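## Task

On the top of the two-door cabinet beside arm1, build a three-level stack: bottom is the short square timber piece, middle is the long cardboard box, top is the wooden block that has one big hole. Each must lie on a long face, sit roughly centred over the item beneath it, and no part of the three may overhang the cabinet top. All other objects must finish resting directly on the same furniture top they started on. The attempt fails if any object taken from a furniture top ends up on the floor without being gripped, or if any object enters or goes beneath a piece of furniture at any moment, gripped or not. The stack must stand by itself with no robot support; at the end, open the grippers and withdraw the arms.

## Robot and tools

Robots: three identical i2rt Big YAM arms named arm1, arm2 and arm3. Each has six revolute joints, a two-finger gripper and a wrist camera. With joints 1 and 6 at zero and the hand level and pointing ahead, the wrist camera rides on top of the hand looking toward the fingertips. Reach is about 1.0 m from the joint1 axis. Joints move at different speeds, so the hand can sweep a wide, curved path between postures; plan clearances with that in mind. A loose object may occasionally get nudged by an outside disturbance.

Frames: one shared scene frame, origin on the floor, +z up. The hand point is midway between the fingertips; the hand z axis runs along the fingers and the fingers open and close along its y axis. The arm feet poses are not printed.

Joints (absolute targets, radians except the gripper; done-tolerance after ±): joint1_rad -2.879 to 2.879 ±0.045, rotation of the whole arm about its base, positive counter-clockwise seen from above, 0 = direction the foot faces. joint2_rad 0 to 3.141 ±0.14, shoulder; 0 has the upper arm lying back near horizontal, increasing lifts it up then forward. joint3_rad 0 to 3.019 ±0.09, elbow; 0 is fully folded, increasing opens it. joint4_rad -1.692 to 1.57 ±0.055, hand pitch, positive tips fingers up. joint5_rad -1.57 to 1.57 ±0.03, sideways hand swing, positive toward the arm's right. joint6_rad -2.094 to 2.094 ±0.035, hand roll, positive clockwise viewed from behind the hand. gripper_m 0 to 0.093 ±0.003, fingertip separation in metres; grip force tops out near 50 to 62 N per pad, lower on some units.

Tool execute_actions: argument "actions" is a list holding either one action object or nothing. The action object has optional keys "arm1", "arm2", "arm3"; under each, a "joints" object mapping any subset of the seven names above to absolute targets (not offsets). Example: {"arm1": {"joints": {"gripper_m": 0.05}}, "arm2": {"joints": {"joint1_rad": 0.3}}}. All named motions begin together and may finish at different times. Omitted joints or arms are not reset and may keep pushing to an earlier target. An unknown key or out-of-range number rejects the entire call and nothing moves. Optional "cameras": list from arm1_cam_wrist, arm2_cam_wrist, arm3_cam_wrist, room_a, room_b, all; omitted, null or ["all"] gives every camera, [] gives none. An empty actions list just reports state and images. Images are captured at the end of the call, ordered as the "pictures" line lists them. Wrist images are 504x504 fisheye; room_a and room_b are 672x504. Calibration (K, distortion, T_world_to_cam, pos_world) is supplied for each camera and may be slightly off.

Tool wait: "seconds" from 0 to 10; commands nothing new and returns the same state and images. Tool zoom_image: "camera" (one of the five names) and "region" [x0, y0, x1, y1] in pixels of that camera's most recent full image, origin at top-left, at most 504 by 504. Tool finished_scene: "scene" integer 1 or 2; closes that scene irreversibly and reports success and the next task.

Result lines: joint_positions gives current joint readings; joint torques give raw drive outputs per arm joint (nonzero even unloaded, noisy, with a per-unit offset and scale, so treat them as rough hints). joint_status tells how each commanded motion of the last accepted action ended: reached, "off_target" (stopped short, may still be pushing), "contact_stop" or "time_out" (target dropped and the joint holds where it stopped, though a timed-out joint may keep a nearby target and go on pushing). "joint command not followed" with a "cause:" line means a self/inter-arm collision check blocked that arm's joint targets (its gripper target still runs); such joints read "not_followed" and may retry those targets on later actions until new valid targets are sent. on_its_own lists what the arm does without being commanded in that call; "held at" is the held target, not the position. To relieve pushing, command a joint to its reported position. A tiny change from the current reading may not move a joint at all. A loaded joint can sag. If a result reports a stop, remaining calls in that same reply are skipped.

Hazards: the arms do not halt on contact and can press hard; avoid pressing into furniture or objects, and never let two robots squeeze each other (that ends the run) or collide hard. The collision check can be late and ignores fingers, gripper housings and wrist cameras. Prolonged hard pushing or holding loads heats motors: a MOTOR HOT line appears from 85 °C, and at 100 °C an OVER-TEMPERATURE FAULT makes that arm go limp and drop, with its keys reading "limit_stop_at_motor_heat"; resend targets afterward. Some heat persists into the next scene. The robot keeps executing the last command while you deliberate. Avoid dropping, slipping or slamming objects, keep everything off the floor and out of or under furniture, and release and retract before ending the scene.

Each tool is called after "Call:" as name([rows], argument=value, ...), one row to a line, values as JSON.

## Session

I'll start by looking at the scene.

Call:
execute_actions(actions=[])

Scene clock: 0.00 s.
Joint torques (N m, as the arm reports them, + toward a larger angle): no reading
Motor temperatures (°C, as the motors report them): arm1=[28 31 30 27 31 31] | arm2=[30 30 28 28 29 30] | arm3=[29 27 27 27 30 31]
arm1.joint_positions: joint1_rad=-0.038 joint2_rad=+0.589 joint3_rad=+1.512 joint4_rad=-1.215 joint5_rad=+0.189 joint6_rad=-0.152 gripper_m=+0.094
arm1.joint_status: not commanded
arm1.hand: x=-0.6929 y=+0.8134 z=+1.4550 quat_wxyz=(-0.584, +0.367, -0.708, -0.155) (m; scene frame)
arm2.joint_positions: joint1_rad=-0.521 joint2_rad=+0.548 joint3_rad=+1.557 joint4_rad=-1.229 joint5_rad=+0.277 joint6_rad=-0.479 gripper_m=+0.095
arm2.joint_status: not commanded
arm2.hand: x=+0.3402 y=+0.0022 z=+1.5215 quat_wxyz=(-0.588, +0.161, -0.763, +0.214) (m; scene frame)
arm3.joint_positions: joint1_rad=+0.453 joint2_rad=+0.456 joint3_rad=+1.574 joint4_rad=-1.240 joint5_rad=-0.059 joint6_rad=+0.149 gripper_m=+0.094
arm3.joint_status: not commanded
arm3.hand: x=+0.7232 y=-0.5694 z=+1.4583 quat_wxyz=(-0.527, +0.356, -0.658, -0.403) (m; scene frame)
pictures: arm1_cam_wrist, arm2_cam_wrist, arm3_cam_wrist, room_a, room_b
Images, in order (width x height): arm1_cam_wrist 504x504, arm2_cam_wrist 504x504, arm3_cam_wrist 504x504, room_a 672x504, room_b 672x504.

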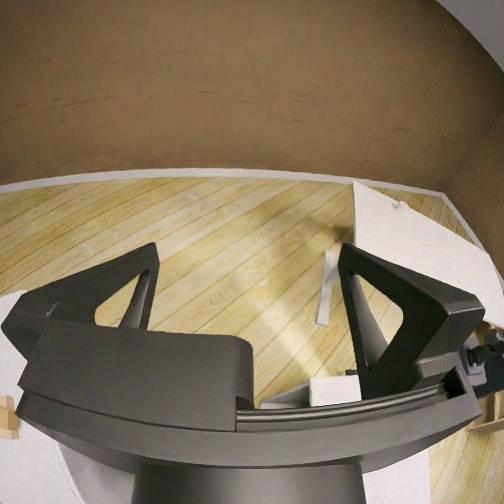

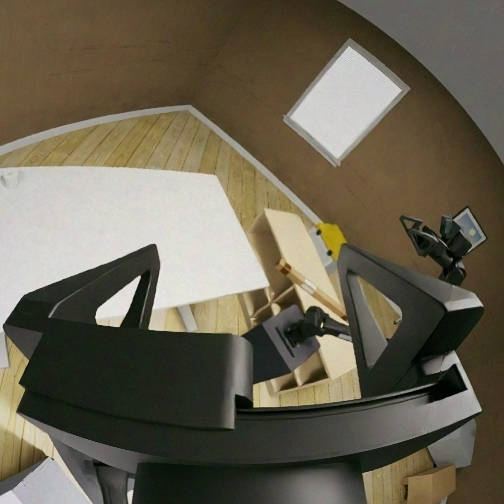

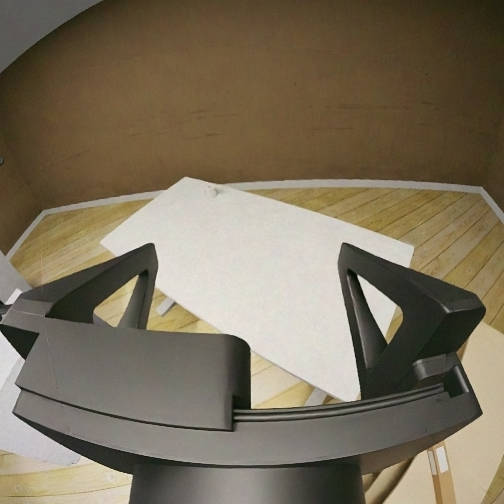

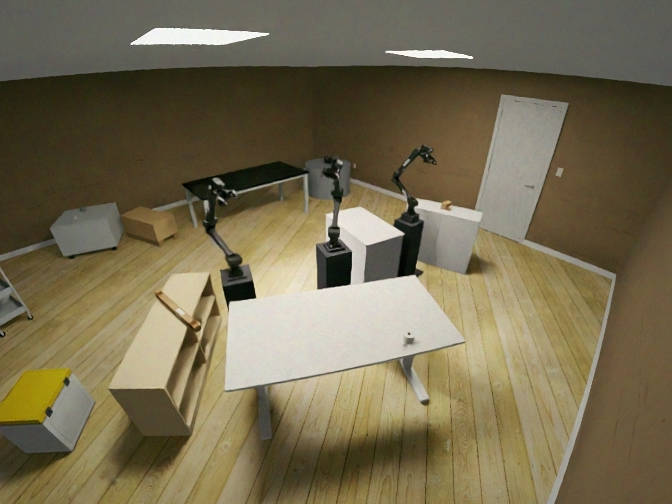

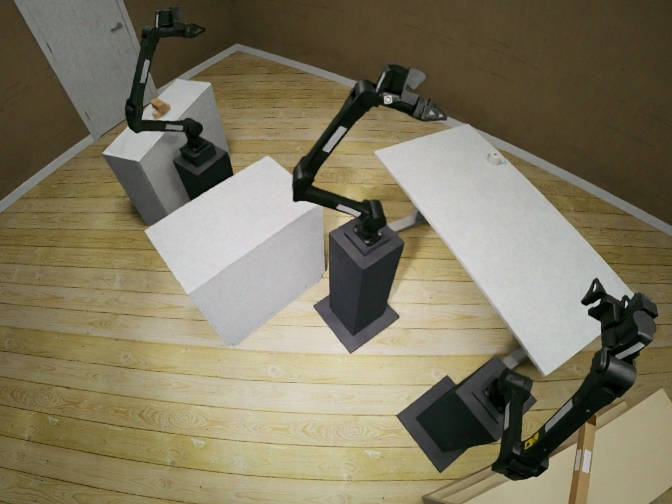

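Call:
zoom_image(camera="room_b", region=[80, 40, 280, 240])

Call:
zoom_image(camera="room_a", region=[300, 130, 500, 290])

Call:
zoom_image(camera="room_a", region=[100, 240, 300, 440])

Region (80, 40, 280, 240) of room_b's 672x504 image, scaled by 2.520, with more detail than that image has.

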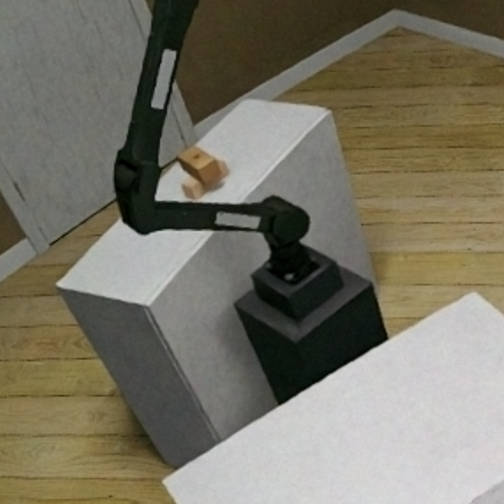

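Region (300, 130, 500, 290) of room_a's 672x504 image, scaled by 2.520, with more detail than that image has; it fills the top 403 rows of this view, and the rest is white.

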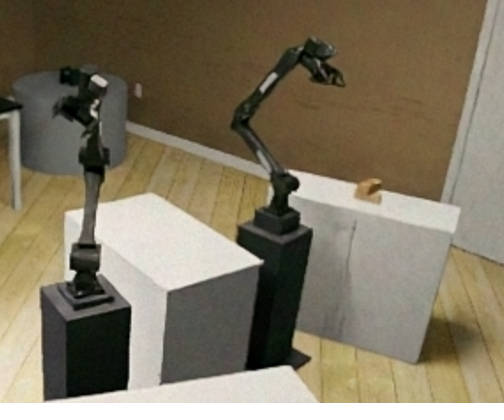

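Region (100, 240, 300, 440) of room_a's 672x504 image, scaled by 2.520, with more detail than that image has.

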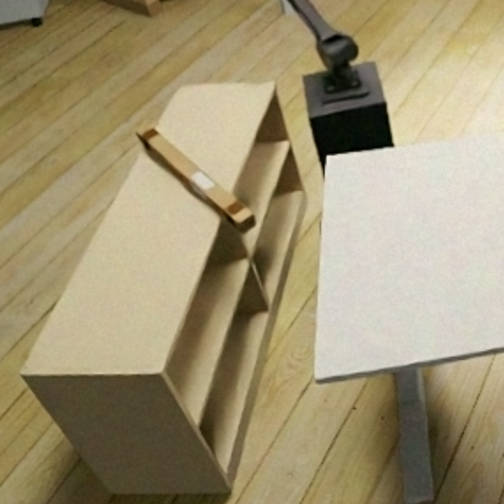

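Call:
execute_actions([
  {"arm1": {"joints": {"joint1_rad": 1.33, "joint4_rad": -1.65, "joint5_rad": 0, "joint6_rad": 0}}, "arm2": {"joints": {"joint1_rad": 0.3, "joint3_rad": 0.9, "joint5_rad": 0, "joint6_rad": 0}}, "arm3": {"joints": {"joint1_rad": -1.41, "joint2_rad": 1.2, "joint5_rad": 0, "joint6_rad": 0}}},
])

Scene clock: 72.47 s.
Joint torques (N m, as the arm reports them, + toward a larger angle): arm1=[ 1.1   2.44  9.02  1.14 -0.08  0.13] | arm2=[ 0.4  -0.22  8.72  1.71 -0.23  0.17] | arm3=[ 0.28 -9.22 10.74  1.62 -0.02 -0.23]
Motor temperatures (°C, as the motors report them): arm1=[28 31 34 28 31 31] | arm2=[30 30 31 28 29 30] | arm3=[29 27 30 27 30 31]
arm1.joint_positions: joint1_rad=+1.323 joint2_rad=+0.589 joint3_rad=+1.512 joint4_rad=-1.644 joint5_rad=+0.000 joint6_rad=-0.014 gripper_m=+0.094
arm1.joint_status: all done
arm1.hand: x=-0.9468 y=+0.7852 z=+1.3585 quat_wxyz=(-0.175, +0.837, -0.365, -0.368) (m; scene frame)
arm2.joint_positions: joint1_rad=+0.293 joint2_rad=+0.553 joint3_rad=+0.910 joint4_rad=-1.229 joint5_rad=+0.002 joint6_rad=-0.008 gripper_m=+0.095
arm2.joint_status: all done
arm2.hand: x=+0.3058 y=+0.2251 z=+1.1944 quat_wxyz=(-0.298, +0.438, -0.834, -0.152) (m; scene frame)
arm3.joint_positions: joint1_rad=-1.412 joint2_rad=+1.205 joint3_rad=+1.566 joint4_rad=-1.240 joint5_rad=+0.001 joint6_rad=+0.016 gripper_m=+0.094
arm3.joint_status: all done
arm3.hand: x=+1.0055 y=-1.0079 z=+1.2402 quat_wxyz=(-0.315, -0.363, -0.868, +0.126) (m; scene frame)
pictures: arm1_cam_wrist, arm2_cam_wrist, arm3_cam_wrist, room_a, room_b
camera_calibration (this result's frames):
arm1_cam_wrist: T_world_to_cam=[[0.735577, 0.675955, 0.044858, 0.101395], [0.667684, -0.712192, -0.21675, 1.49249], [-0.114566, 0.189387, -0.975196, 1.1905], [0, 0, 0, 1]] pos_world=[-0.934706, 0.768938, 1.47992]
arm2_cam_wrist: T_world_to_cam=[[0.827351, -0.561642, 0.00688396, -0.132499], [-0.559985, -0.825739, -0.0676175, 0.446754], [0.0436612, 0.0520886, -0.997688, 1.29161], [0, 0, 0, 1]] pos_world=[0.303406, 0.227207, 1.31974]
arm3_cam_wrist: T_world_to_cam=[[-0.706472, -0.707735, -0.0029902, 0.00137309], [-0.70617, 0.705178, -0.0636269, 1.50102], [0.0471396, -0.042839, -0.997969, 1.27331], [0, 0, 0, 1]] pos_world=[1.00092, -1.00297, 1.36623]
Images, in order (width x height): arm1_cam_wrist 504x504, arm2_cam_wrist 504x504, arm3_cam_wrist 504x504, room_a 672x504, room_b 672x504.

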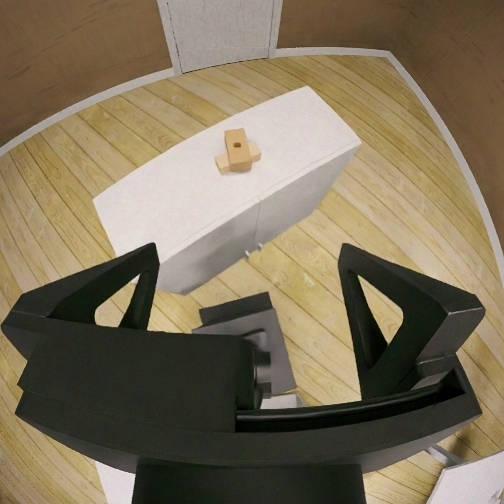

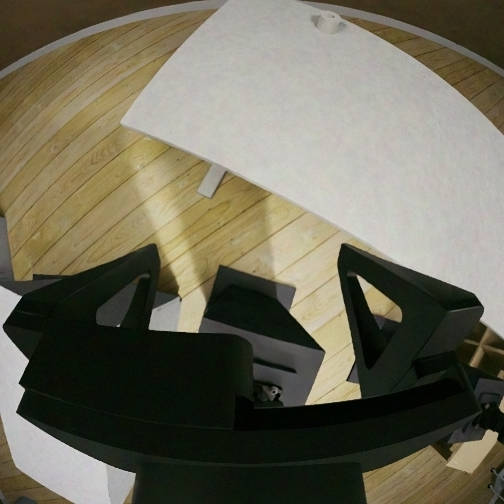

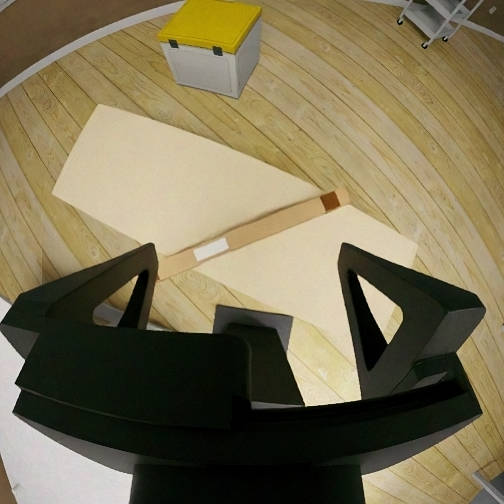

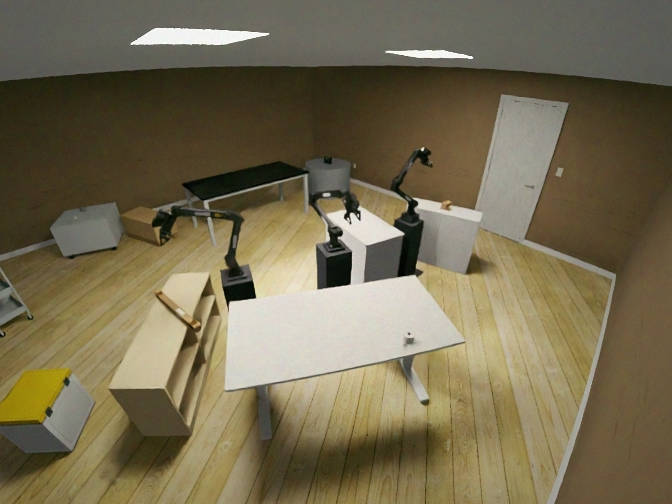

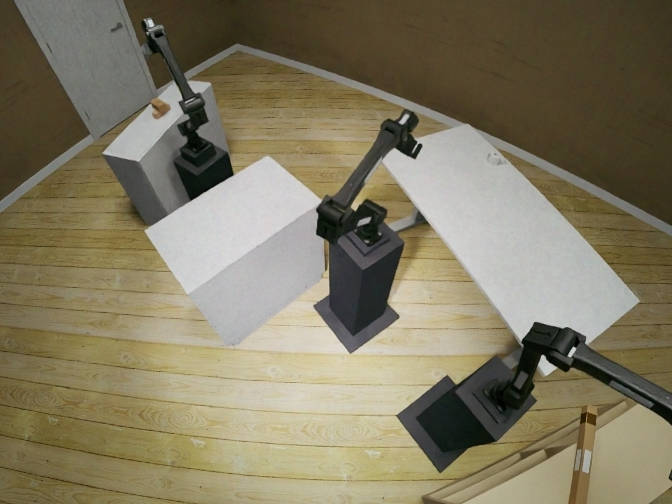

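Call:
zoom_image(camera="arm3_cam_wrist", region=[40, 90, 430, 340])

Call:
zoom_image(camera="arm1_cam_wrist", region=[80, 70, 380, 300])

Call:
zoom_image(camera="room_b", region=[472, 304, 672, 504])

Region (40, 90, 430, 340) of arm3_cam_wrist's 504x504 image, scaled by 1.292, with more detail than that image has; it fills the top 323 rows of this view, and the rest is white.

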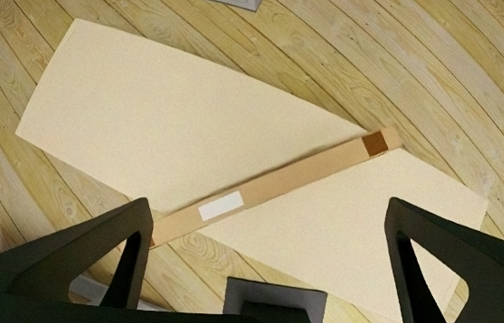

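Region (80, 70, 380, 300) of arm1_cam_wrist's 504x504 image, scaled by 1.680, with more detail than that image has; it fills the top 386 rows of this view, and the rest is white.

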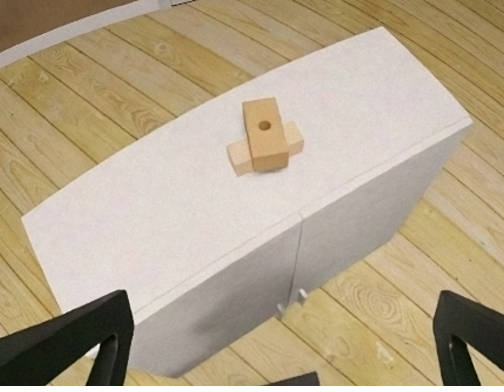

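Region (472, 304, 672, 504) of room_b's 672x504 image, scaled by 2.520, with more detail than that image has.

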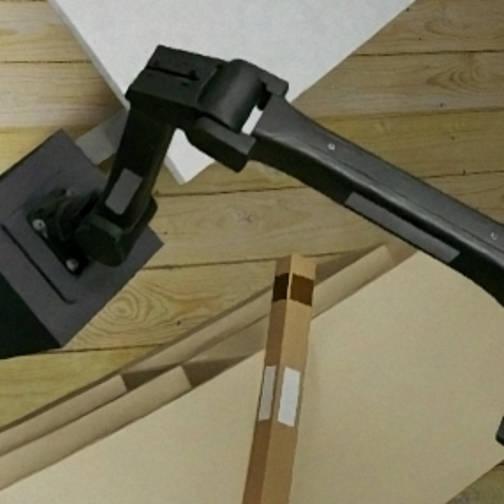

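Call:
execute_actions([
  {"arm1": {"joints": {"joint1_rad": 1.35, "joint2_rad": 1.998, "joint3_rad": 1.804, "joint4_rad": -1.378, "joint5_rad": 0, "joint6_rad": -0.18}}, "arm2": {"joints": {"joint1_rad": 2.4}}, "arm3": {"joints": {"joint1_rad": -1.377, "joint2_rad": 1.869, "joint3_rad": 1.424, "joint4_rad": -1.126, "joint5_rad": 0, "joint6_rad": 1.231}}},
])

Scene clock: 166.83 s.
Joint torques (N m, as the arm reports them, + toward a larger angle): arm1=[  0.98 -24.88  11.83  -0.14  -0.1   -0.14] | arm2=[ 0.93  0.06  8.67  1.71 -0.12  0.11] | arm3=[  0.74 -19.15   8.76   0.28   0.05   0.09]
Motor temperatures (°C, as the motors report them): arm1=[28 31 35 28 31 32] | arm2=[30 30 33 28 29 30] | arm3=[29 28 34 27 30 31]
arm1.joint_positions: joint1_rad=+1.340 joint2_rad=+2.012 joint3_rad=+1.773 joint4_rad=-1.374 joint5_rad=+0.000 joint6_rad=-0.166 gripper_m=+0.094
arm1.joint_status: all done
arm1.hand: x=-1.2439 y=+1.1114 z=+0.9219 quat_wxyz=(+0.007, +0.946, -0.324, +0.026) (m; scene frame)
arm2.joint_positions: joint1_rad=+2.393 joint2_rad=+0.553 joint3_rad=+0.910 joint4_rad=-1.229 joint5_rad=+0.000 joint6_rad=-0.006 gripper_m=+0.095
arm2.joint_status: all done
arm2.hand: x=-0.0895 y=+0.0407 z=+1.2006 quat_wxyz=(-0.008, +0.937, -0.038, -0.346) (m; scene frame)
arm3.joint_positions: joint1_rad=-1.382 joint2_rad=+1.879 joint3_rad=+1.407 joint4_rad=-1.134 joint5_rad=+0.001 joint6_rad=+1.214 gripper_m=+0.094
arm3.joint_status: all done
arm3.hand: x=+1.0660 y=-1.0441 z=+0.8376 quat_wxyz=(+0.017, -0.830, -0.557, +0.004) (m; scene frame)
pictures: arm1_cam_wrist, arm2_cam_wrist, arm3_cam_wrist, room_a, room_b
camera_calibration (this result's frames):
arm1_cam_wrist: T_world_to_cam=[[0.596637, 0.802417, 0.0123318, -0.164323], [0.621719, -0.471886, 0.625131, 0.728154], [0.507435, -0.365309, -0.780423, 1.87958], [0, 0, 0, 1]] pos_world=[-1.30843, 1.16209, 1.0137]
arm2_cam_wrist: T_world_to_cam=[[0.067553, 0.997651, -0.0113615, -0.0186543], [0.99336, -0.0683166, -0.0925626, 0.211595], [-0.0931214, -0.00503321, -0.995642, 1.31231], [0, 0, 0, 1]] pos_world=[-0.0867254, 0.039671, 1.32597]
arm3_cam_wrist: T_world_to_cam=[[-0.927714, 0.371624, 0.035242, 1.3481], [0.317826, 0.736825, 0.596721, -0.0680369], [0.195788, 0.564787, -0.801675, 1.17867], [0, 0, 0, 1]] pos_world=[1.04151, -1.11655, 0.937998]
Images, in order (width x height): arm1_cam_wrist 504x504, arm2_cam_wrist 504x504, arm3_cam_wrist 504x504, room_a 672x504, room_b 672x504.

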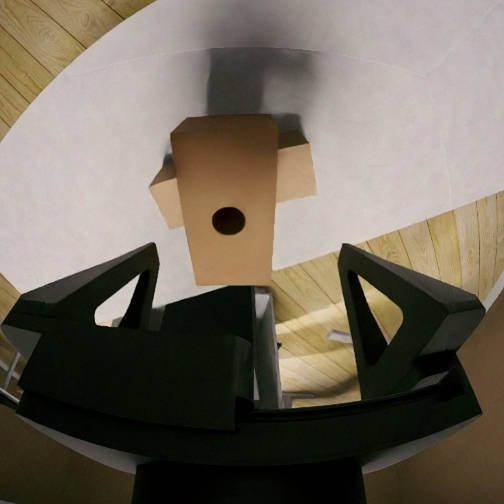

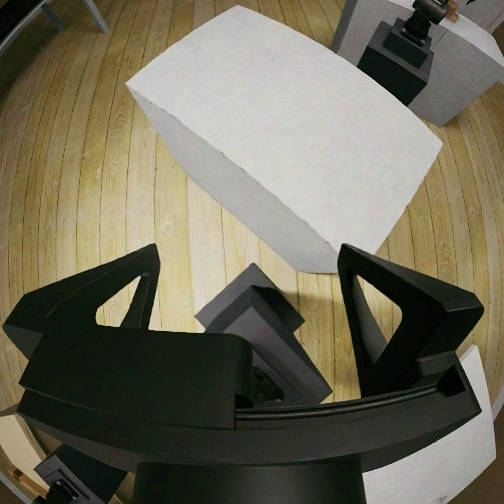

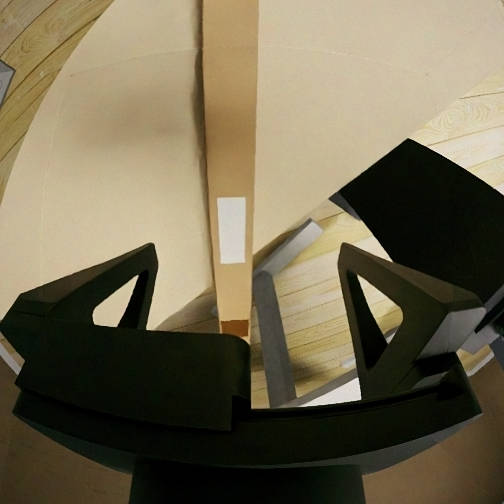

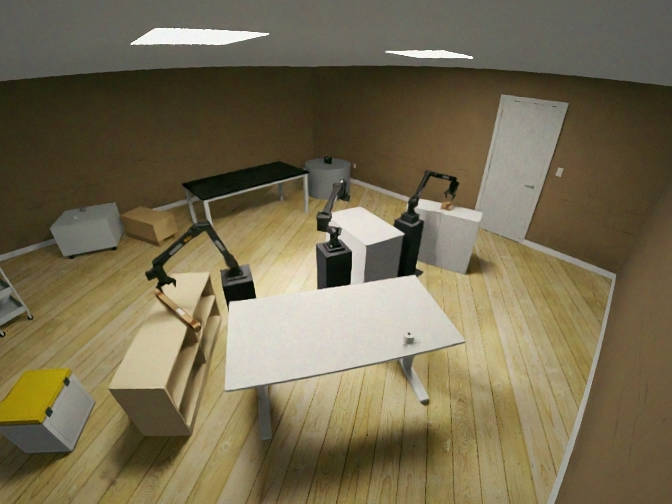

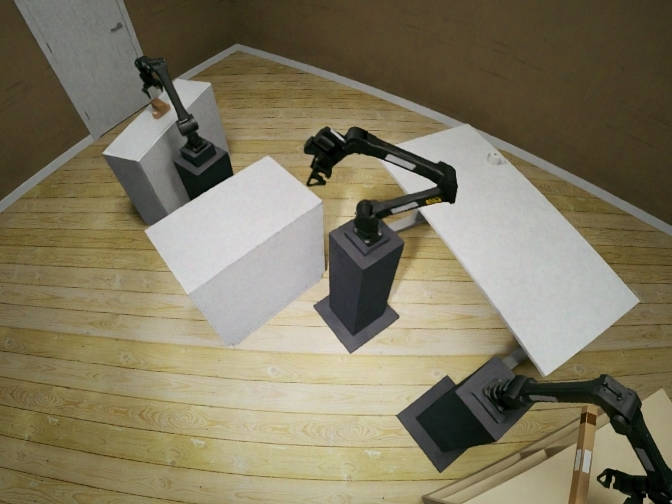

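Call:
zoom_image(camera="arm1_cam_wrist", region=[130, 90, 340, 300])

Call:
zoom_image(camera="arm3_cam_wrist", region=[130, 100, 370, 340])

Region (130, 90, 340, 300) of arm1_cam_wrist's 504x504 image, scaled by 2.400, with more detail than that image has.

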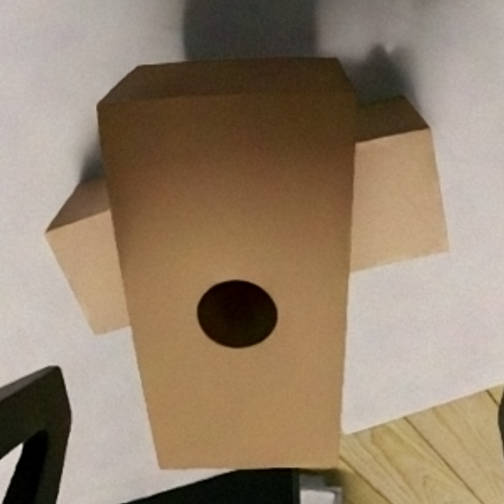

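Region (130, 100, 370, 340) of arm3_cam_wrist's 504x504 image, scaled by 2.100, with more detail than that image has.

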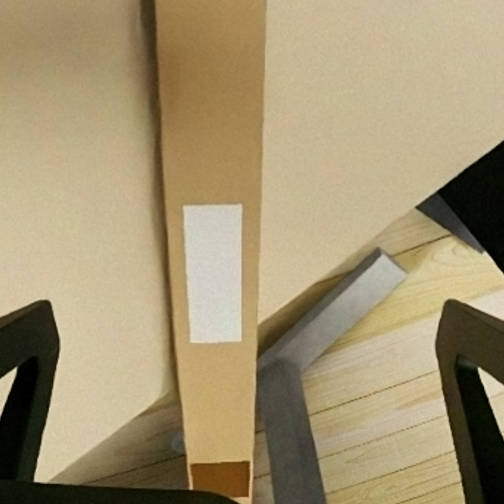

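Call:
execute_actions([
  {"arm1": {"joints": {"joint1_rad": 1.363, "joint2_rad": 2.024, "joint3_rad": 1.589, "joint4_rad": -1.100, "joint5_rad": 0, "joint6_rad": -0.18}}, "arm2": {"joints": {"joint1_rad": 0.6}}, "arm3": {"joints": {"joint1_rad": -1.372, "joint2_rad": 2.046, "joint3_rad": 1.344, "joint4_rad": -0.834, "joint5_rad": 0, "joint6_rad": 1.24}}},
], cameras=["arm1_cam_wrist", "arm3_cam_wrist"])

Scene clock: 237.90 s.
Joint torques (N m, as the arm reports them, + toward a larger angle): arm1=[  0.75 -23.62   9.39   0.5   -0.1   -0.14] | arm2=[ 0.08 -0.39  8.69  1.66 -0.17  0.09] | arm3=[  1.24 -19.93   7.15   0.68   0.07   0.05]
Motor temperatures (°C, as the motors report them): arm1=[28 35 38 28 31 32] | arm2=[30 30 33 28 29 30] | arm3=[29 30 33 27 30 31]
arm1.joint_positions: joint1_rad=+1.356 joint2_rad=+2.033 joint3_rad=+1.578 joint4_rad=-1.109 joint5_rad=+0.000 joint6_rad=-0.166 gripper_m=+0.094
arm1.joint_status: all done
arm1.hand: x=-1.2430 y=+1.0982 z=+0.8395 quat_wxyz=(-0.005, +0.949, -0.316, +0.005) (m; scene frame)
arm2.joint_positions: joint1_rad=+0.607 joint2_rad=+0.553 joint3_rad=+0.910 joint4_rad=-1.229 joint5_rad=+0.000 joint6_rad=-0.006 gripper_m=+0.095
arm2.joint_status: all done
arm2.hand: x=+0.2350 y=+0.2599 z=+1.1945 quat_wxyz=(-0.268, +0.562, -0.756, -0.200) (m; scene frame)
arm3.joint_positions: joint1_rad=-1.382 joint2_rad=+2.057 joint3_rad=+1.332 joint4_rad=-0.846 joint5_rad=+0.001 joint6_rad=+1.224 gripper_m=+0.094
arm3.joint_status: all done
arm3.hand: x=+1.0746 y=-1.0519 z=+0.7206 quat_wxyz=(+0.000, -0.833, -0.553, +0.000) (m; scene frame)
pictures: arm1_cam_wrist, arm3_cam_wrist
camera_calibration (this result's frames):
arm1_cam_wrist: T_world_to_cam=[[0.583772, 0.81164, 0.0212455, -0.186862], [0.650048, -0.482905, 0.58672, 0.85243], [0.486465, -0.3287, -0.809511, 1.76815], [0, 0, 0, 1]] pos_world=[-1.30518, 1.1445, 0.935166]
arm3_cam_wrist: T_world_to_cam=[[-0.924603, 0.38092, 0.00317263, 1.39259], [0.310052, 0.747696, 0.587213, 0.0314465], [0.221309, 0.543922, -0.809426, 1.04385], [0, 0, 0, 1]] pos_world=[1.04683, -1.12175, 0.822038]
Images, in order (width x height): arm1_cam_wrist 504x504, arm3_cam_wrist 504x504.

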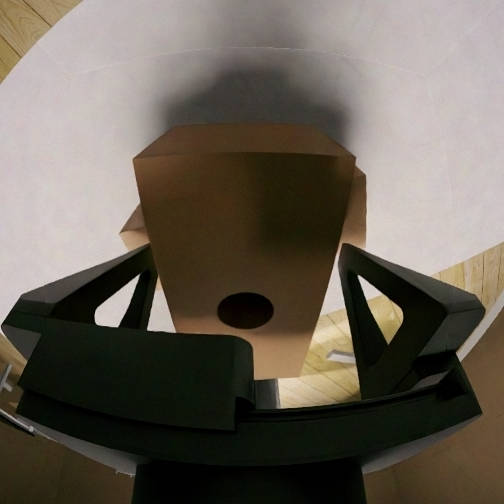

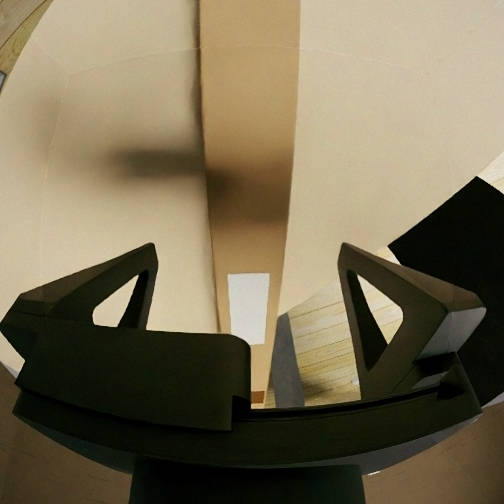

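Call:
execute_actions([
  {"arm1": {"joints": {"gripper_m": 0.04}}, "arm3": {"joints": {"joint2_rad": 2.150, "joint3_rad": 1.328, "joint4_rad": -0.713}}},
], cameras=["arm1_cam_wrist", "arm3_cam_wrist"])

Scene clock: 242.33 s.
Joint torques (N m, as the arm reports them, + toward a larger angle): arm1=[  0.72 -23.77   9.39   0.45  -0.07  -0.13] | arm2=[-0.01 -0.4   8.79  1.64 -0.16  0.11] | arm3=[  0.89 -19.07   5.71   0.67   0.07   0.09]
Motor temperatures (°C, as the motors report them): arm1=[28 35 37 28 31 32] | arm2=[30 30 33 28 29 30] | arm3=[29 30 33 27 30 31]
arm1.joint_positions: joint1_rad=+1.356 joint2_rad=+2.033 joint3_rad=+1.578 joint4_rad=-1.108 joint5_rad=+0.000 joint6_rad=-0.167 gripper_m=+0.059
arm1.joint_status: gripper_m off_target (ended at +0.059, target +0.040)
arm1.hand: x=-1.2433 y=+1.0983 z=+0.8395 quat_wxyz=(-0.005, +0.949, -0.316, +0.004) (m; scene frame)
arm2.joint_positions: joint1_rad=+0.607 joint2_rad=+0.553 joint3_rad=+0.910 joint4_rad=-1.229 joint5_rad=+0.000 joint6_rad=-0.006 gripper_m=+0.095
arm2.joint_status: not commanded
arm2.hand: x=+0.2350 y=+0.2599 z=+1.1945 quat_wxyz=(-0.268, +0.562, -0.756, -0.200) (m; scene frame)
arm3.joint_positions: joint1_rad=-1.382 joint2_rad=+2.144 joint3_rad=+1.324 joint4_rad=-0.725 joint5_rad=+0.001 joint6_rad=+1.224 gripper_m=+0.094
arm3.joint_status: all done
arm3.hand: x=+1.0793 y=-1.0562 z=+0.6726 quat_wxyz=(-0.012, -0.833, -0.553, -0.003) (m; scene frame)
pictures: arm1_cam_wrist, arm3_cam_wrist
camera_calibration (this result's frames):
arm1_cam_wrist: T_world_to_cam=[[0.582862, 0.812308, 0.0207022, -0.188195], [0.651388, -0.482323, 0.585712, 0.854548], [0.485763, -0.327904, -0.810255, 1.7672], [0, 0, 0, 1]] pos_world=[-1.30539, 1.14451, 0.93526]
arm3_cam_wrist: T_world_to_cam=[[-0.924433, 0.380777, -0.020791, 1.41452], [0.299104, 0.757813, 0.579876, 0.0888638], [0.236559, 0.529838, -0.81444, 0.978311], [0, 0, 0, 1]] pos_world=[1.04962, -1.1243, 0.774654]
Images, in order (width x height): arm1_cam_wrist 504x504, arm3_cam_wrist 504x504.

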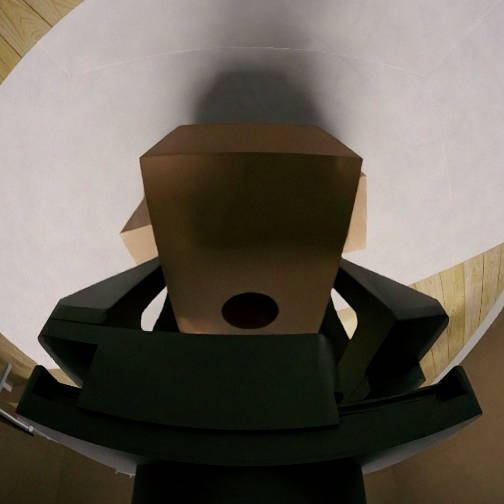

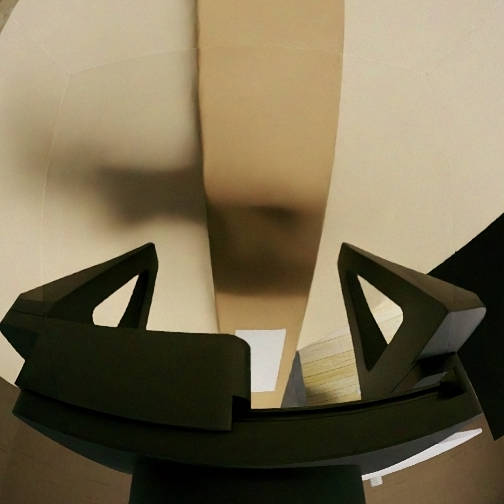

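Call:
execute_actions([
  {"arm1": {"joints": {"joint2_rad": 2.0, "joint3_rad": 1.78, "joint4_rad": -1.33}}, "arm3": {"joints": {"joint2_rad": 2.165, "gripper_m": 0.03}}},
], cameras=["arm1_cam_wrist", "arm3_cam_wrist"])

Scene clock: 258.40 s.
Joint torques (N m, as the arm reports them, + toward a larger angle): arm1=[  0.74 -24.82  12.76  -0.34  -0.07  -0.13] | arm2=[-0.14 -0.38  8.59  1.58 -0.15  0.12] | arm3=[  1.22 -17.12   5.87   0.58   0.06   0.05]
Motor temperatures (°C, as the motors report them): arm1=[28 35 37 28 31 32] | arm2=[30 30 33 28 29 30] | arm3=[29 30 32 27 30 31]
arm1.joint_positions: joint1_rad=+1.356 joint2_rad=+2.019 joint3_rad=+1.739 joint4_rad=-1.322 joint5_rad=+0.000 joint6_rad=-0.167 gripper_m=+0.059
arm1.joint_status: all done
arm1.hand: x=-1.2512 y=+1.1055 z=+0.9052 quat_wxyz=(+0.005, +0.949, -0.316, +0.021) (m; scene frame)
arm2.joint_positions: joint1_rad=+0.607 joint2_rad=+0.553 joint3_rad=+0.910 joint4_rad=-1.229 joint5_rad=+0.000 joint6_rad=-0.006 gripper_m=+0.095
arm2.joint_status: not commanded
arm2.hand: x=+0.2350 y=+0.2599 z=+1.1945 quat_wxyz=(-0.268, +0.562, -0.756, -0.200) (m; scene frame)
arm3.joint_positions: joint1_rad=-1.381 joint2_rad=+2.145 joint3_rad=+1.324 joint4_rad=-0.724 joint5_rad=+0.001 joint6_rad=+1.224 gripper_m=+0.048
arm3.joint_status: gripper_m off_target (ended at +0.048, target +0.030); the others done
arm3.hand: x=+1.0795 y=-1.0561 z=+0.6724 quat_wxyz=(-0.012, -0.833, -0.553, -0.003) (m; scene frame)
pictures: arm1_cam_wrist, arm3_cam_wrist
camera_calibration (this result's frames):
arm1_cam_wrist: T_world_to_cam=[[0.582799, 0.812505, 0.0134391, -0.184454], [0.635033, -0.465696, 0.616328, 0.758158], [0.507028, -0.350661, -0.787375, 1.85764], [0, 0, 0, 1]] pos_world=[-1.31583, 1.15434, 0.99786]
arm3_cam_wrist: T_world_to_cam=[[-0.924282, 0.381124, -0.0211558, 1.41512], [0.299223, 0.757841, 0.579778, 0.0888134], [0.237, 0.529548, -0.8145, 0.97731], [0, 0, 0, 1]] pos_world=[1.04978, -1.12418, 0.774465]
Images, in order (width x height): arm1_cam_wrist 504x504, arm3_cam_wrist 504x504.

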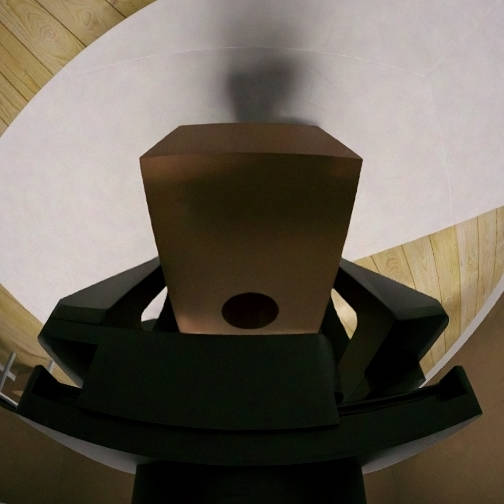

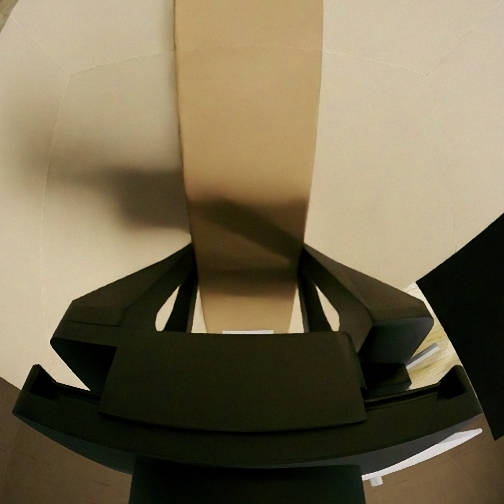

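Call:
execute_actions([
  {"arm1": {"joints": {"joint1_rad": 2.083, "joint2_rad": 1.845, "joint3_rad": 1.28, "joint4_rad": -0.967, "joint6_rad": 0.14}}, "arm3": {"joints": {"joint2_rad": 2.18, "gripper_m": 0.09}}},
], cameras=["arm1_cam_wrist", "arm3_cam_wrist"])

Scene clock: 274.57 s.
Joint torques (N m, as the arm reports them, + toward a larger angle): arm1=[  0.07 -21.92   9.65   0.3   -0.05   0.12] | arm2=[-0.12 -0.48  8.71  1.71 -0.17  0.13] | arm3=[  1.37 -16.96   5.85   0.57   0.05   0.04]
Motor temperatures (°C, as the motors report them): arm1=[28 35 38 28 31 32] | arm2=[30 30 34 28 29 30] | arm3=[29 30 32 27 30 31]
arm1.joint_positions: joint1_rad=+2.083 joint2_rad=+1.874 joint3_rad=+1.257 joint4_rad=-0.973 joint5_rad=-0.001 joint6_rad=+0.126 gripper_m=+0.059
arm1.joint_status: all done
arm1.hand: x=-1.3366 y=+0.7085 z=+0.8172 quat_wxyz=(-0.001, +0.994, -0.104, +0.018) (m; scene frame)
arm2.joint_positions: joint1_rad=+0.607 joint2_rad=+0.553 joint3_rad=+0.910 joint4_rad=-1.229 joint5_rad=+0.000 joint6_rad=-0.006 gripper_m=+0.095
arm2.joint_status: not commanded
arm2.hand: x=+0.2350 y=+0.2599 z=+1.1945 quat_wxyz=(-0.268, +0.562, -0.756, -0.200) (m; scene frame)
arm3.joint_positions: joint1_rad=-1.381 joint2_rad=+2.158 joint3_rad=+1.324 joint4_rad=-0.724 joint5_rad=+0.001 joint6_rad=+1.225 gripper_m=+0.090
arm3.joint_status: all done
arm3.hand: x=+1.0771 y=-1.0539 z=+0.6653 quat_wxyz=(-0.006, -0.833, -0.553, -0.001) (m; scene frame)
pictures: arm1_cam_wrist, arm3_cam_wrist
camera_calibration (this result's frames):
arm1_cam_wrist: T_world_to_cam=[[0.187642, 0.982129, 0.014633, -0.460308], [0.776629, -0.157468, 0.60996, 0.657821], [0.601363, -0.103089, -0.792297, 1.64716], [0, 0, 0, 1]] pos_world=[-1.41505, 0.725472, 0.910532]
arm3_cam_wrist: T_world_to_cam=[[-0.924136, 0.381957, -0.00899597, 1.40459], [0.305333, 0.752489, 0.583551, 0.077214], [0.229661, 0.536534, -0.812027, 0.984602], [0, 0, 0, 1]] pos_world=[1.04833, -1.12287, 0.7671]
Images, in order (width x height): arm1_cam_wrist 504x504, arm3_cam_wrist 504x504.

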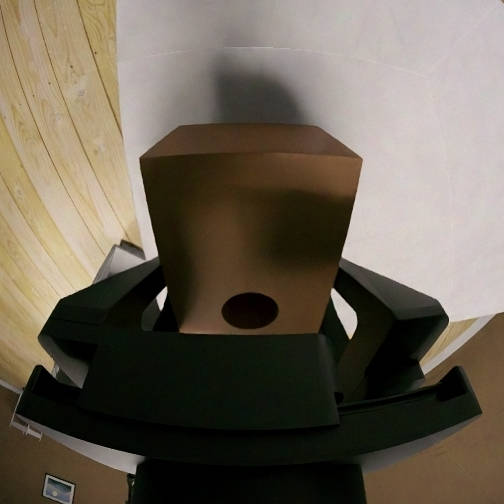

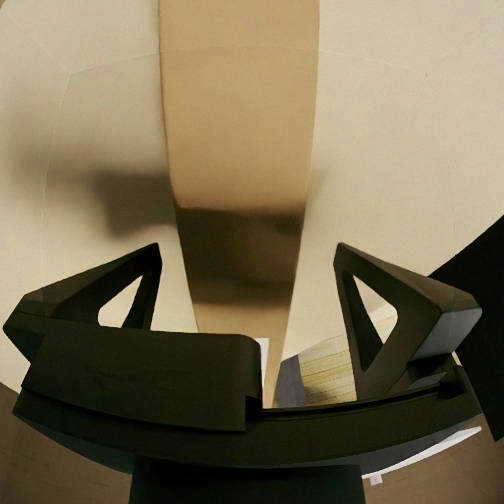

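Call:
execute_actions([
  {"arm1": {"joints": {"joint2_rad": 1.925, "joint4_rad": -0.90}}, "arm3": {"joints": {"joint2_rad": 2.195, "gripper_m": 0.03}}},
], cameras=["arm3_cam_wrist"])

Scene clock: 284.00 s.
Joint torques (N m, as the arm reports them, + toward a larger angle): arm1=[  0.44 -20.11   9.21   0.33  -0.04   0.12] | arm2=[ 0.11 -0.38  8.75  1.66 -0.14  0.09] | arm3=[  1.75 -16.83   5.73   0.57   0.07   0.02]
Motor temperatures (°C, as the motors report them): arm1=[28 35 38 28 31 32] | arm2=[30 30 34 28 29 30] | arm3=[29 30 32 27 30 31]
arm1.joint_positions: joint1_rad=+2.083 joint2_rad=+1.928 joint3_rad=+1.258 joint4_rad=-0.906 joint5_rad=-0.001 joint6_rad=+0.127 gripper_m=+0.059
arm1.joint_status: all done
arm1.hand: x=-1.3460 y=+0.7094 z=+0.7910 quat_wxyz=(-0.001, +0.994, -0.105, +0.010) (m; scene frame)
arm2.joint_positions: joint1_rad=+0.607 joint2_rad=+0.553 joint3_rad=+0.910 joint4_rad=-1.229 joint5_rad=+0.000 joint6_rad=-0.006 gripper_m=+0.095
arm2.joint_status: not commanded
arm2.hand: x=+0.2350 y=+0.2599 z=+1.1945 quat_wxyz=(-0.268, +0.562, -0.756, -0.200) (m; scene frame)
arm3.joint_positions: joint1_rad=-1.381 joint2_rad=+2.166 joint3_rad=+1.324 joint4_rad=-0.723 joint5_rad=+0.001 joint6_rad=+1.227 gripper_m=+0.049
arm3.joint_status: gripper_m off_target (ended at +0.049, target +0.030); the others done
arm3.hand: x=+1.0759 y=-1.0527 z=+0.6611 quat_wxyz=(-0.003, -0.834, -0.552, -0.001) (m; scene frame)
pictures: arm3_cam_wrist
camera_calibration (this result's frames):
arm3_cam_wrist: T_world_to_cam=[[-0.923583, 0.38339, -0.0026889, 1.39967], [0.309267, 0.74913, 0.585797, 0.0698603], [0.226603, 0.5402, -0.810453, 0.98692], [0, 0, 0, 1]] pos_world=[1.04747, -1.12209, 0.762692]
Images, in order (width x height): arm3_cam_wrist 504x504.

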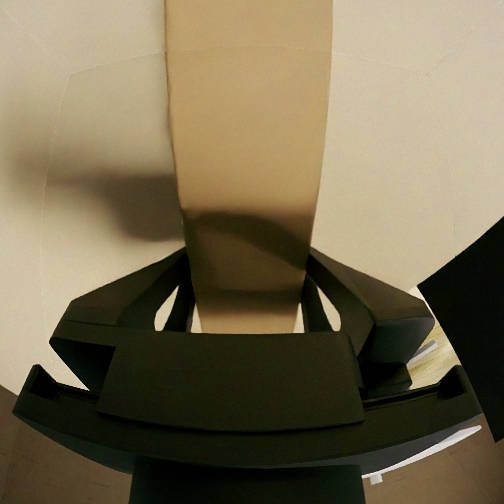

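Call:
execute_actions([
  {"arm1": {"joints": {"gripper_m": 0.09}}, "arm3": {"joints": {"joint2_rad": 1.81, "joint3_rad": 1.54, "joint4_rad": -1.245}}},
], cameras=["arm1_cam_wrist", "arm3_cam_wrist"])

Scene clock: 311.70 s.
Joint torques (N m, as the arm reports them, + toward a larger angle): arm1=[  0.47 -20.57   9.35   0.33  -0.04   0.12] | arm2=[-0.57 -0.18  8.69  1.55 -0.17  0.13] | arm3=[  1.28 -18.32   8.58  -0.37   0.05   0.01]
Motor temperatures (°C, as the motors report them): arm1=[28 35 37 28 31 32] | arm2=[30 30 34 28 29 30] | arm3=[29 30 32 27 30 31]
arm1.joint_positions: joint1_rad=+2.083 joint2_rad=+1.928 joint3_rad=+1.258 joint4_rad=-0.906 joint5_rad=-0.001 joint6_rad=+0.127 gripper_m=+0.090
arm1.joint_status: all done
arm1.hand: x=-1.3460 y=+0.7094 z=+0.7910 quat_wxyz=(-0.001, +0.994, -0.105, +0.010) (m; scene frame)
arm2.joint_positions: joint1_rad=+0.607 joint2_rad=+0.553 joint3_rad=+0.910 joint4_rad=-1.229 joint5_rad=+0.000 joint6_rad=-0.006 gripper_m=+0.095
arm2.joint_status: not commanded
arm2.hand: x=+0.2350 y=+0.2599 z=+1.1945 quat_wxyz=(-0.268, +0.562, -0.756, -0.200) (m; scene frame)
arm3.joint_positions: joint1_rad=-1.381 joint2_rad=+1.810 joint3_rad=+1.534 joint4_rad=-1.233 joint5_rad=+0.001 joint6_rad=+1.227 gripper_m=+0.049
arm3.joint_status: all done
arm3.hand: x=+1.0862 y=-1.0623 z=+0.9190 quat_wxyz=(-0.030, -0.833, -0.552, -0.007) (m; scene frame)
pictures: arm1_cam_wrist, arm3_cam_wrist
camera_calibration (this result's frames):
arm1_cam_wrist: T_world_to_cam=[[0.189315, 0.98183, 0.0130581, -0.455282], [0.785576, -0.159425, 0.597875, 0.704249], [0.589093, -0.102929, -0.801483, 1.62275], [0, 0, 0, 1]] pos_world=[-1.423, 0.726312, 0.8855]
arm3_cam_wrist: T_world_to_cam=[[-0.922379, 0.382309, -0.0552969, 1.45945], [0.285484, 0.771093, 0.569136, -0.0127141], [0.260225, 0.509172, -0.820382, 1.13848], [0, 0, 0, 1]] pos_world=[1.05354, -1.12784, 1.02193]
Images, in order (width x height): arm1_cam_wrist 504x504, arm3_cam_wrist 504x504.

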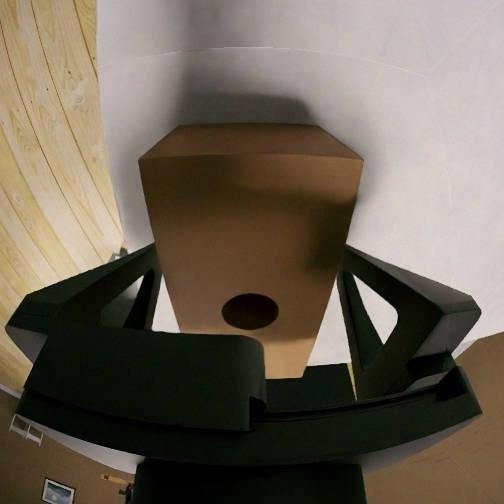

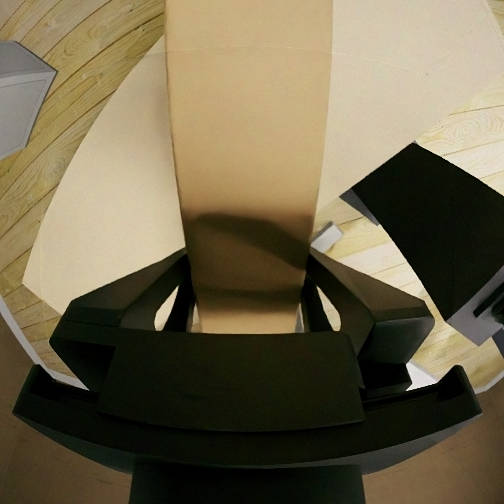

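Call:
execute_actions([
  {"arm1": {"joints": {"joint2_rad": 1.6, "joint3_rad": 1.4, "joint4_rad": -1.3}}, "arm2": {"joints": {"joint1_rad": -0.81, "joint6_rad": 0.98}}, "arm3": {"joints": {"joint1_rad": 0.783, "joint2_rad": 2.08, "joint3_rad": 1.77, "joint4_rad": -1.233, "joint6_rad": -0.635}}},
])

Scene clock: 325.10 s.
Joint torques (N m, as the arm reports them, + toward a larger angle): arm1=[  0.45 -17.74  10.53  -0.12  -0.04   0.12] | arm2=[-0.29 -0.32  8.62  1.53 -0.07  0.08] | arm3=[  0.36 -24.33   9.06  -0.12  -0.05  -0.23]
Motor temperatures (°C, as the motors report them): arm1=[28 35 37 28 31 32] | arm2=[30 30 34 28 29 30] | arm3=[29 31 33 27 30 31]
arm1.joint_positions: joint1_rad=+2.083 joint2_rad=+1.607 joint3_rad=+1.385 joint4_rad=-1.293 joint5_rad=-0.001 joint6_rad=+0.127 gripper_m=+0.090
arm1.joint_status: all done
arm1.hand: x=-1.3228 y=+0.7070 z=+0.9893 quat_wxyz=(+0.000, +0.994, -0.105, -0.020) (m; scene frame)
arm2.joint_positions: joint1_rad=-0.803 joint2_rad=+0.553 joint3_rad=+0.910 joint4_rad=-1.229 joint5_rad=+0.000 joint6_rad=+0.972 gripper_m=+0.095
arm2.joint_status: all done
arm2.hand: x=+0.4100 y=-0.0149 z=+1.1969 quat_wxyz=(-0.313, -0.493, -0.801, -0.131) (m; scene frame)
arm3.joint_positions: joint1_rad=+0.784 joint2_rad=+2.098 joint3_rad=+1.753 joint4_rad=-1.230 joint5_rad=-0.001 joint6_rad=-0.618 gripper_m=+0.049
arm3.joint_status: all done
arm3.hand: x=+0.7698 y=-0.0600 z=+0.8350 quat_wxyz=(+0.002, +0.852, -0.524, +0.000) (m; scene frame)
pictures: arm1_cam_wrist, arm2_cam_wrist, arm3_cam_wrist, room_a, room_b
camera_calibration (this result's frames):
arm1_cam_wrist: T_world_to_cam=[[0.189767, 0.981807, 0.00664436, -0.45295], [0.819837, -0.162177, 0.54915, 0.662512], [0.540236, -0.0987631, -0.835698, 1.73405], [0, 0, 0, 1]] pos_world=[-1.394, 0.723414, 1.08834]
arm2_cam_wrist: T_world_to_cam=[[-0.701737, -0.486661, -0.520314, 0.905473], [-0.630193, 0.764661, 0.134725, 0.117363], [0.332298, 0.42244, -0.843281, 1.00442], [0, 0, 0, 1]] pos_world=[0.375597, -0.0733931, 1.30233]
arm3_cam_wrist: T_world_to_cam=[[0.889111, 0.457688, -0.00175513, -0.65492], [0.370643, -0.717755, 0.589451, -0.819299], [0.268525, -0.524738, -0.807802, 0.562556], [0, 0, 0, 1]] pos_world=[0.734903, 0.00688817, 0.936221]
Images, in order (width x height): arm1_cam_wrist 504x504, arm2_cam_wrist 504x504, arm3_cam_wrist 504x504, room_a 672x504, room_b 672x504.

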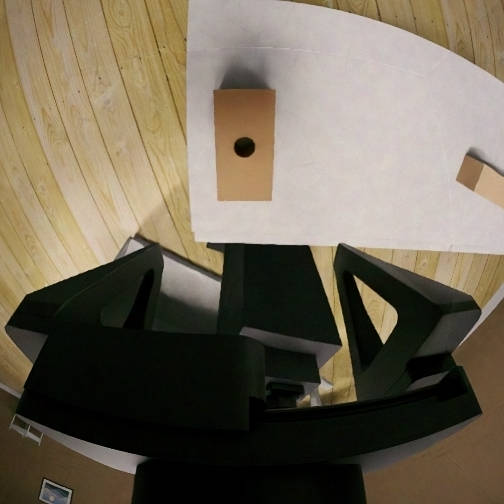

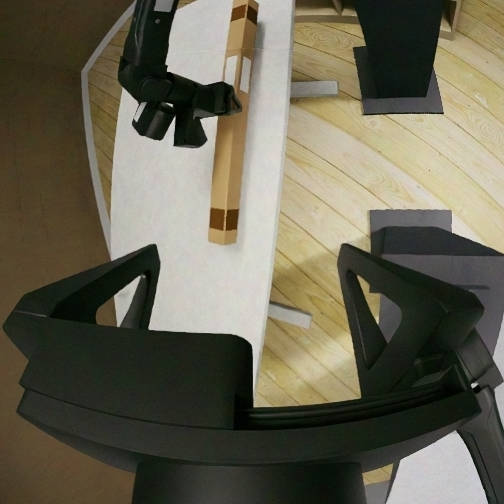

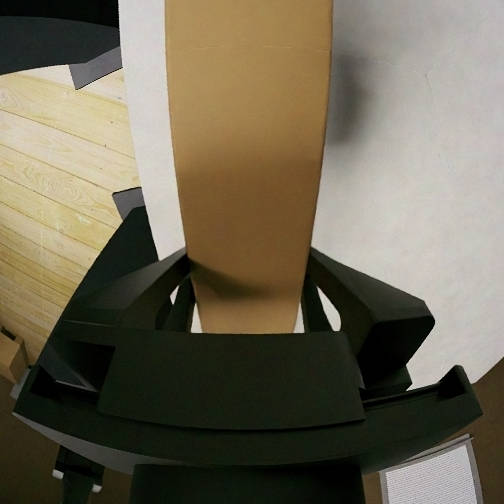

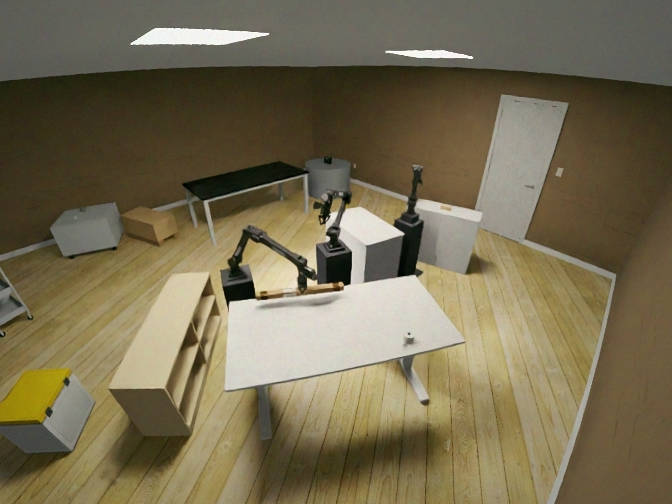

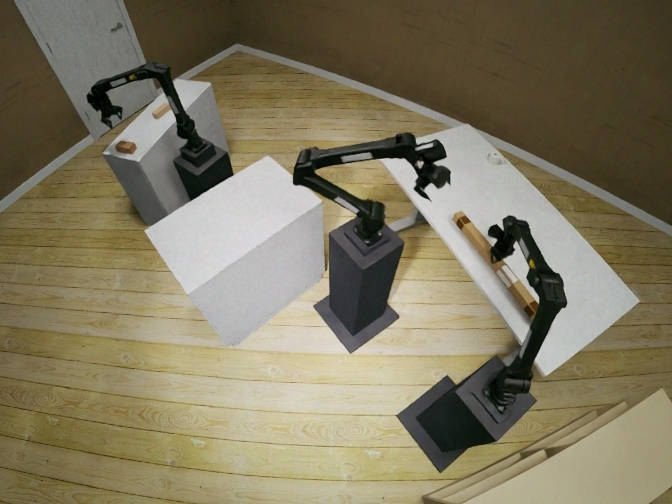

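Call:
zoom_image(camera="arm2_cam_wrist", region=[150, 0, 400, 250])

Call:
zoom_image(camera="room_a", region=[210, 220, 370, 340])

Region (150, 0, 400, 250) of arm2_cam_wrist's 504x504 image, scaled by 2.016, with more detail than that image has.

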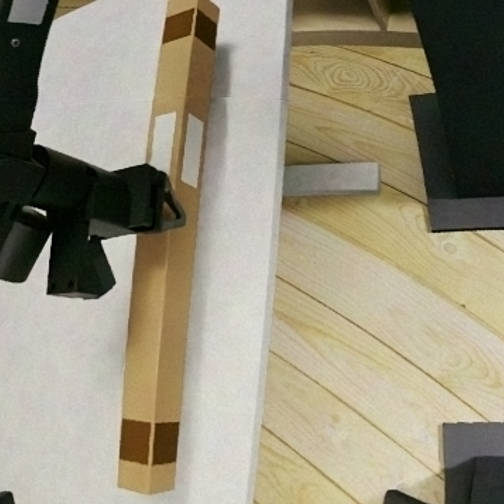

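Region (210, 220, 370, 340) of room_a's 672x504 image, scaled by 3.150, with more detail than that image has; it fills the top 378 rows of this view, and the rest is white.

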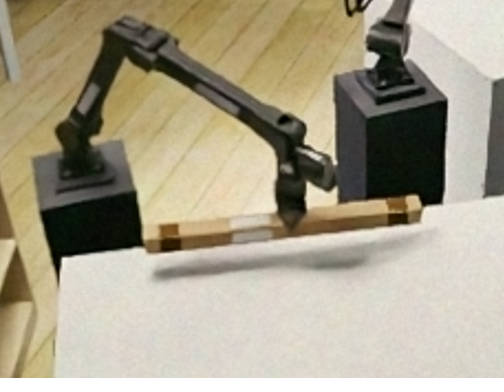

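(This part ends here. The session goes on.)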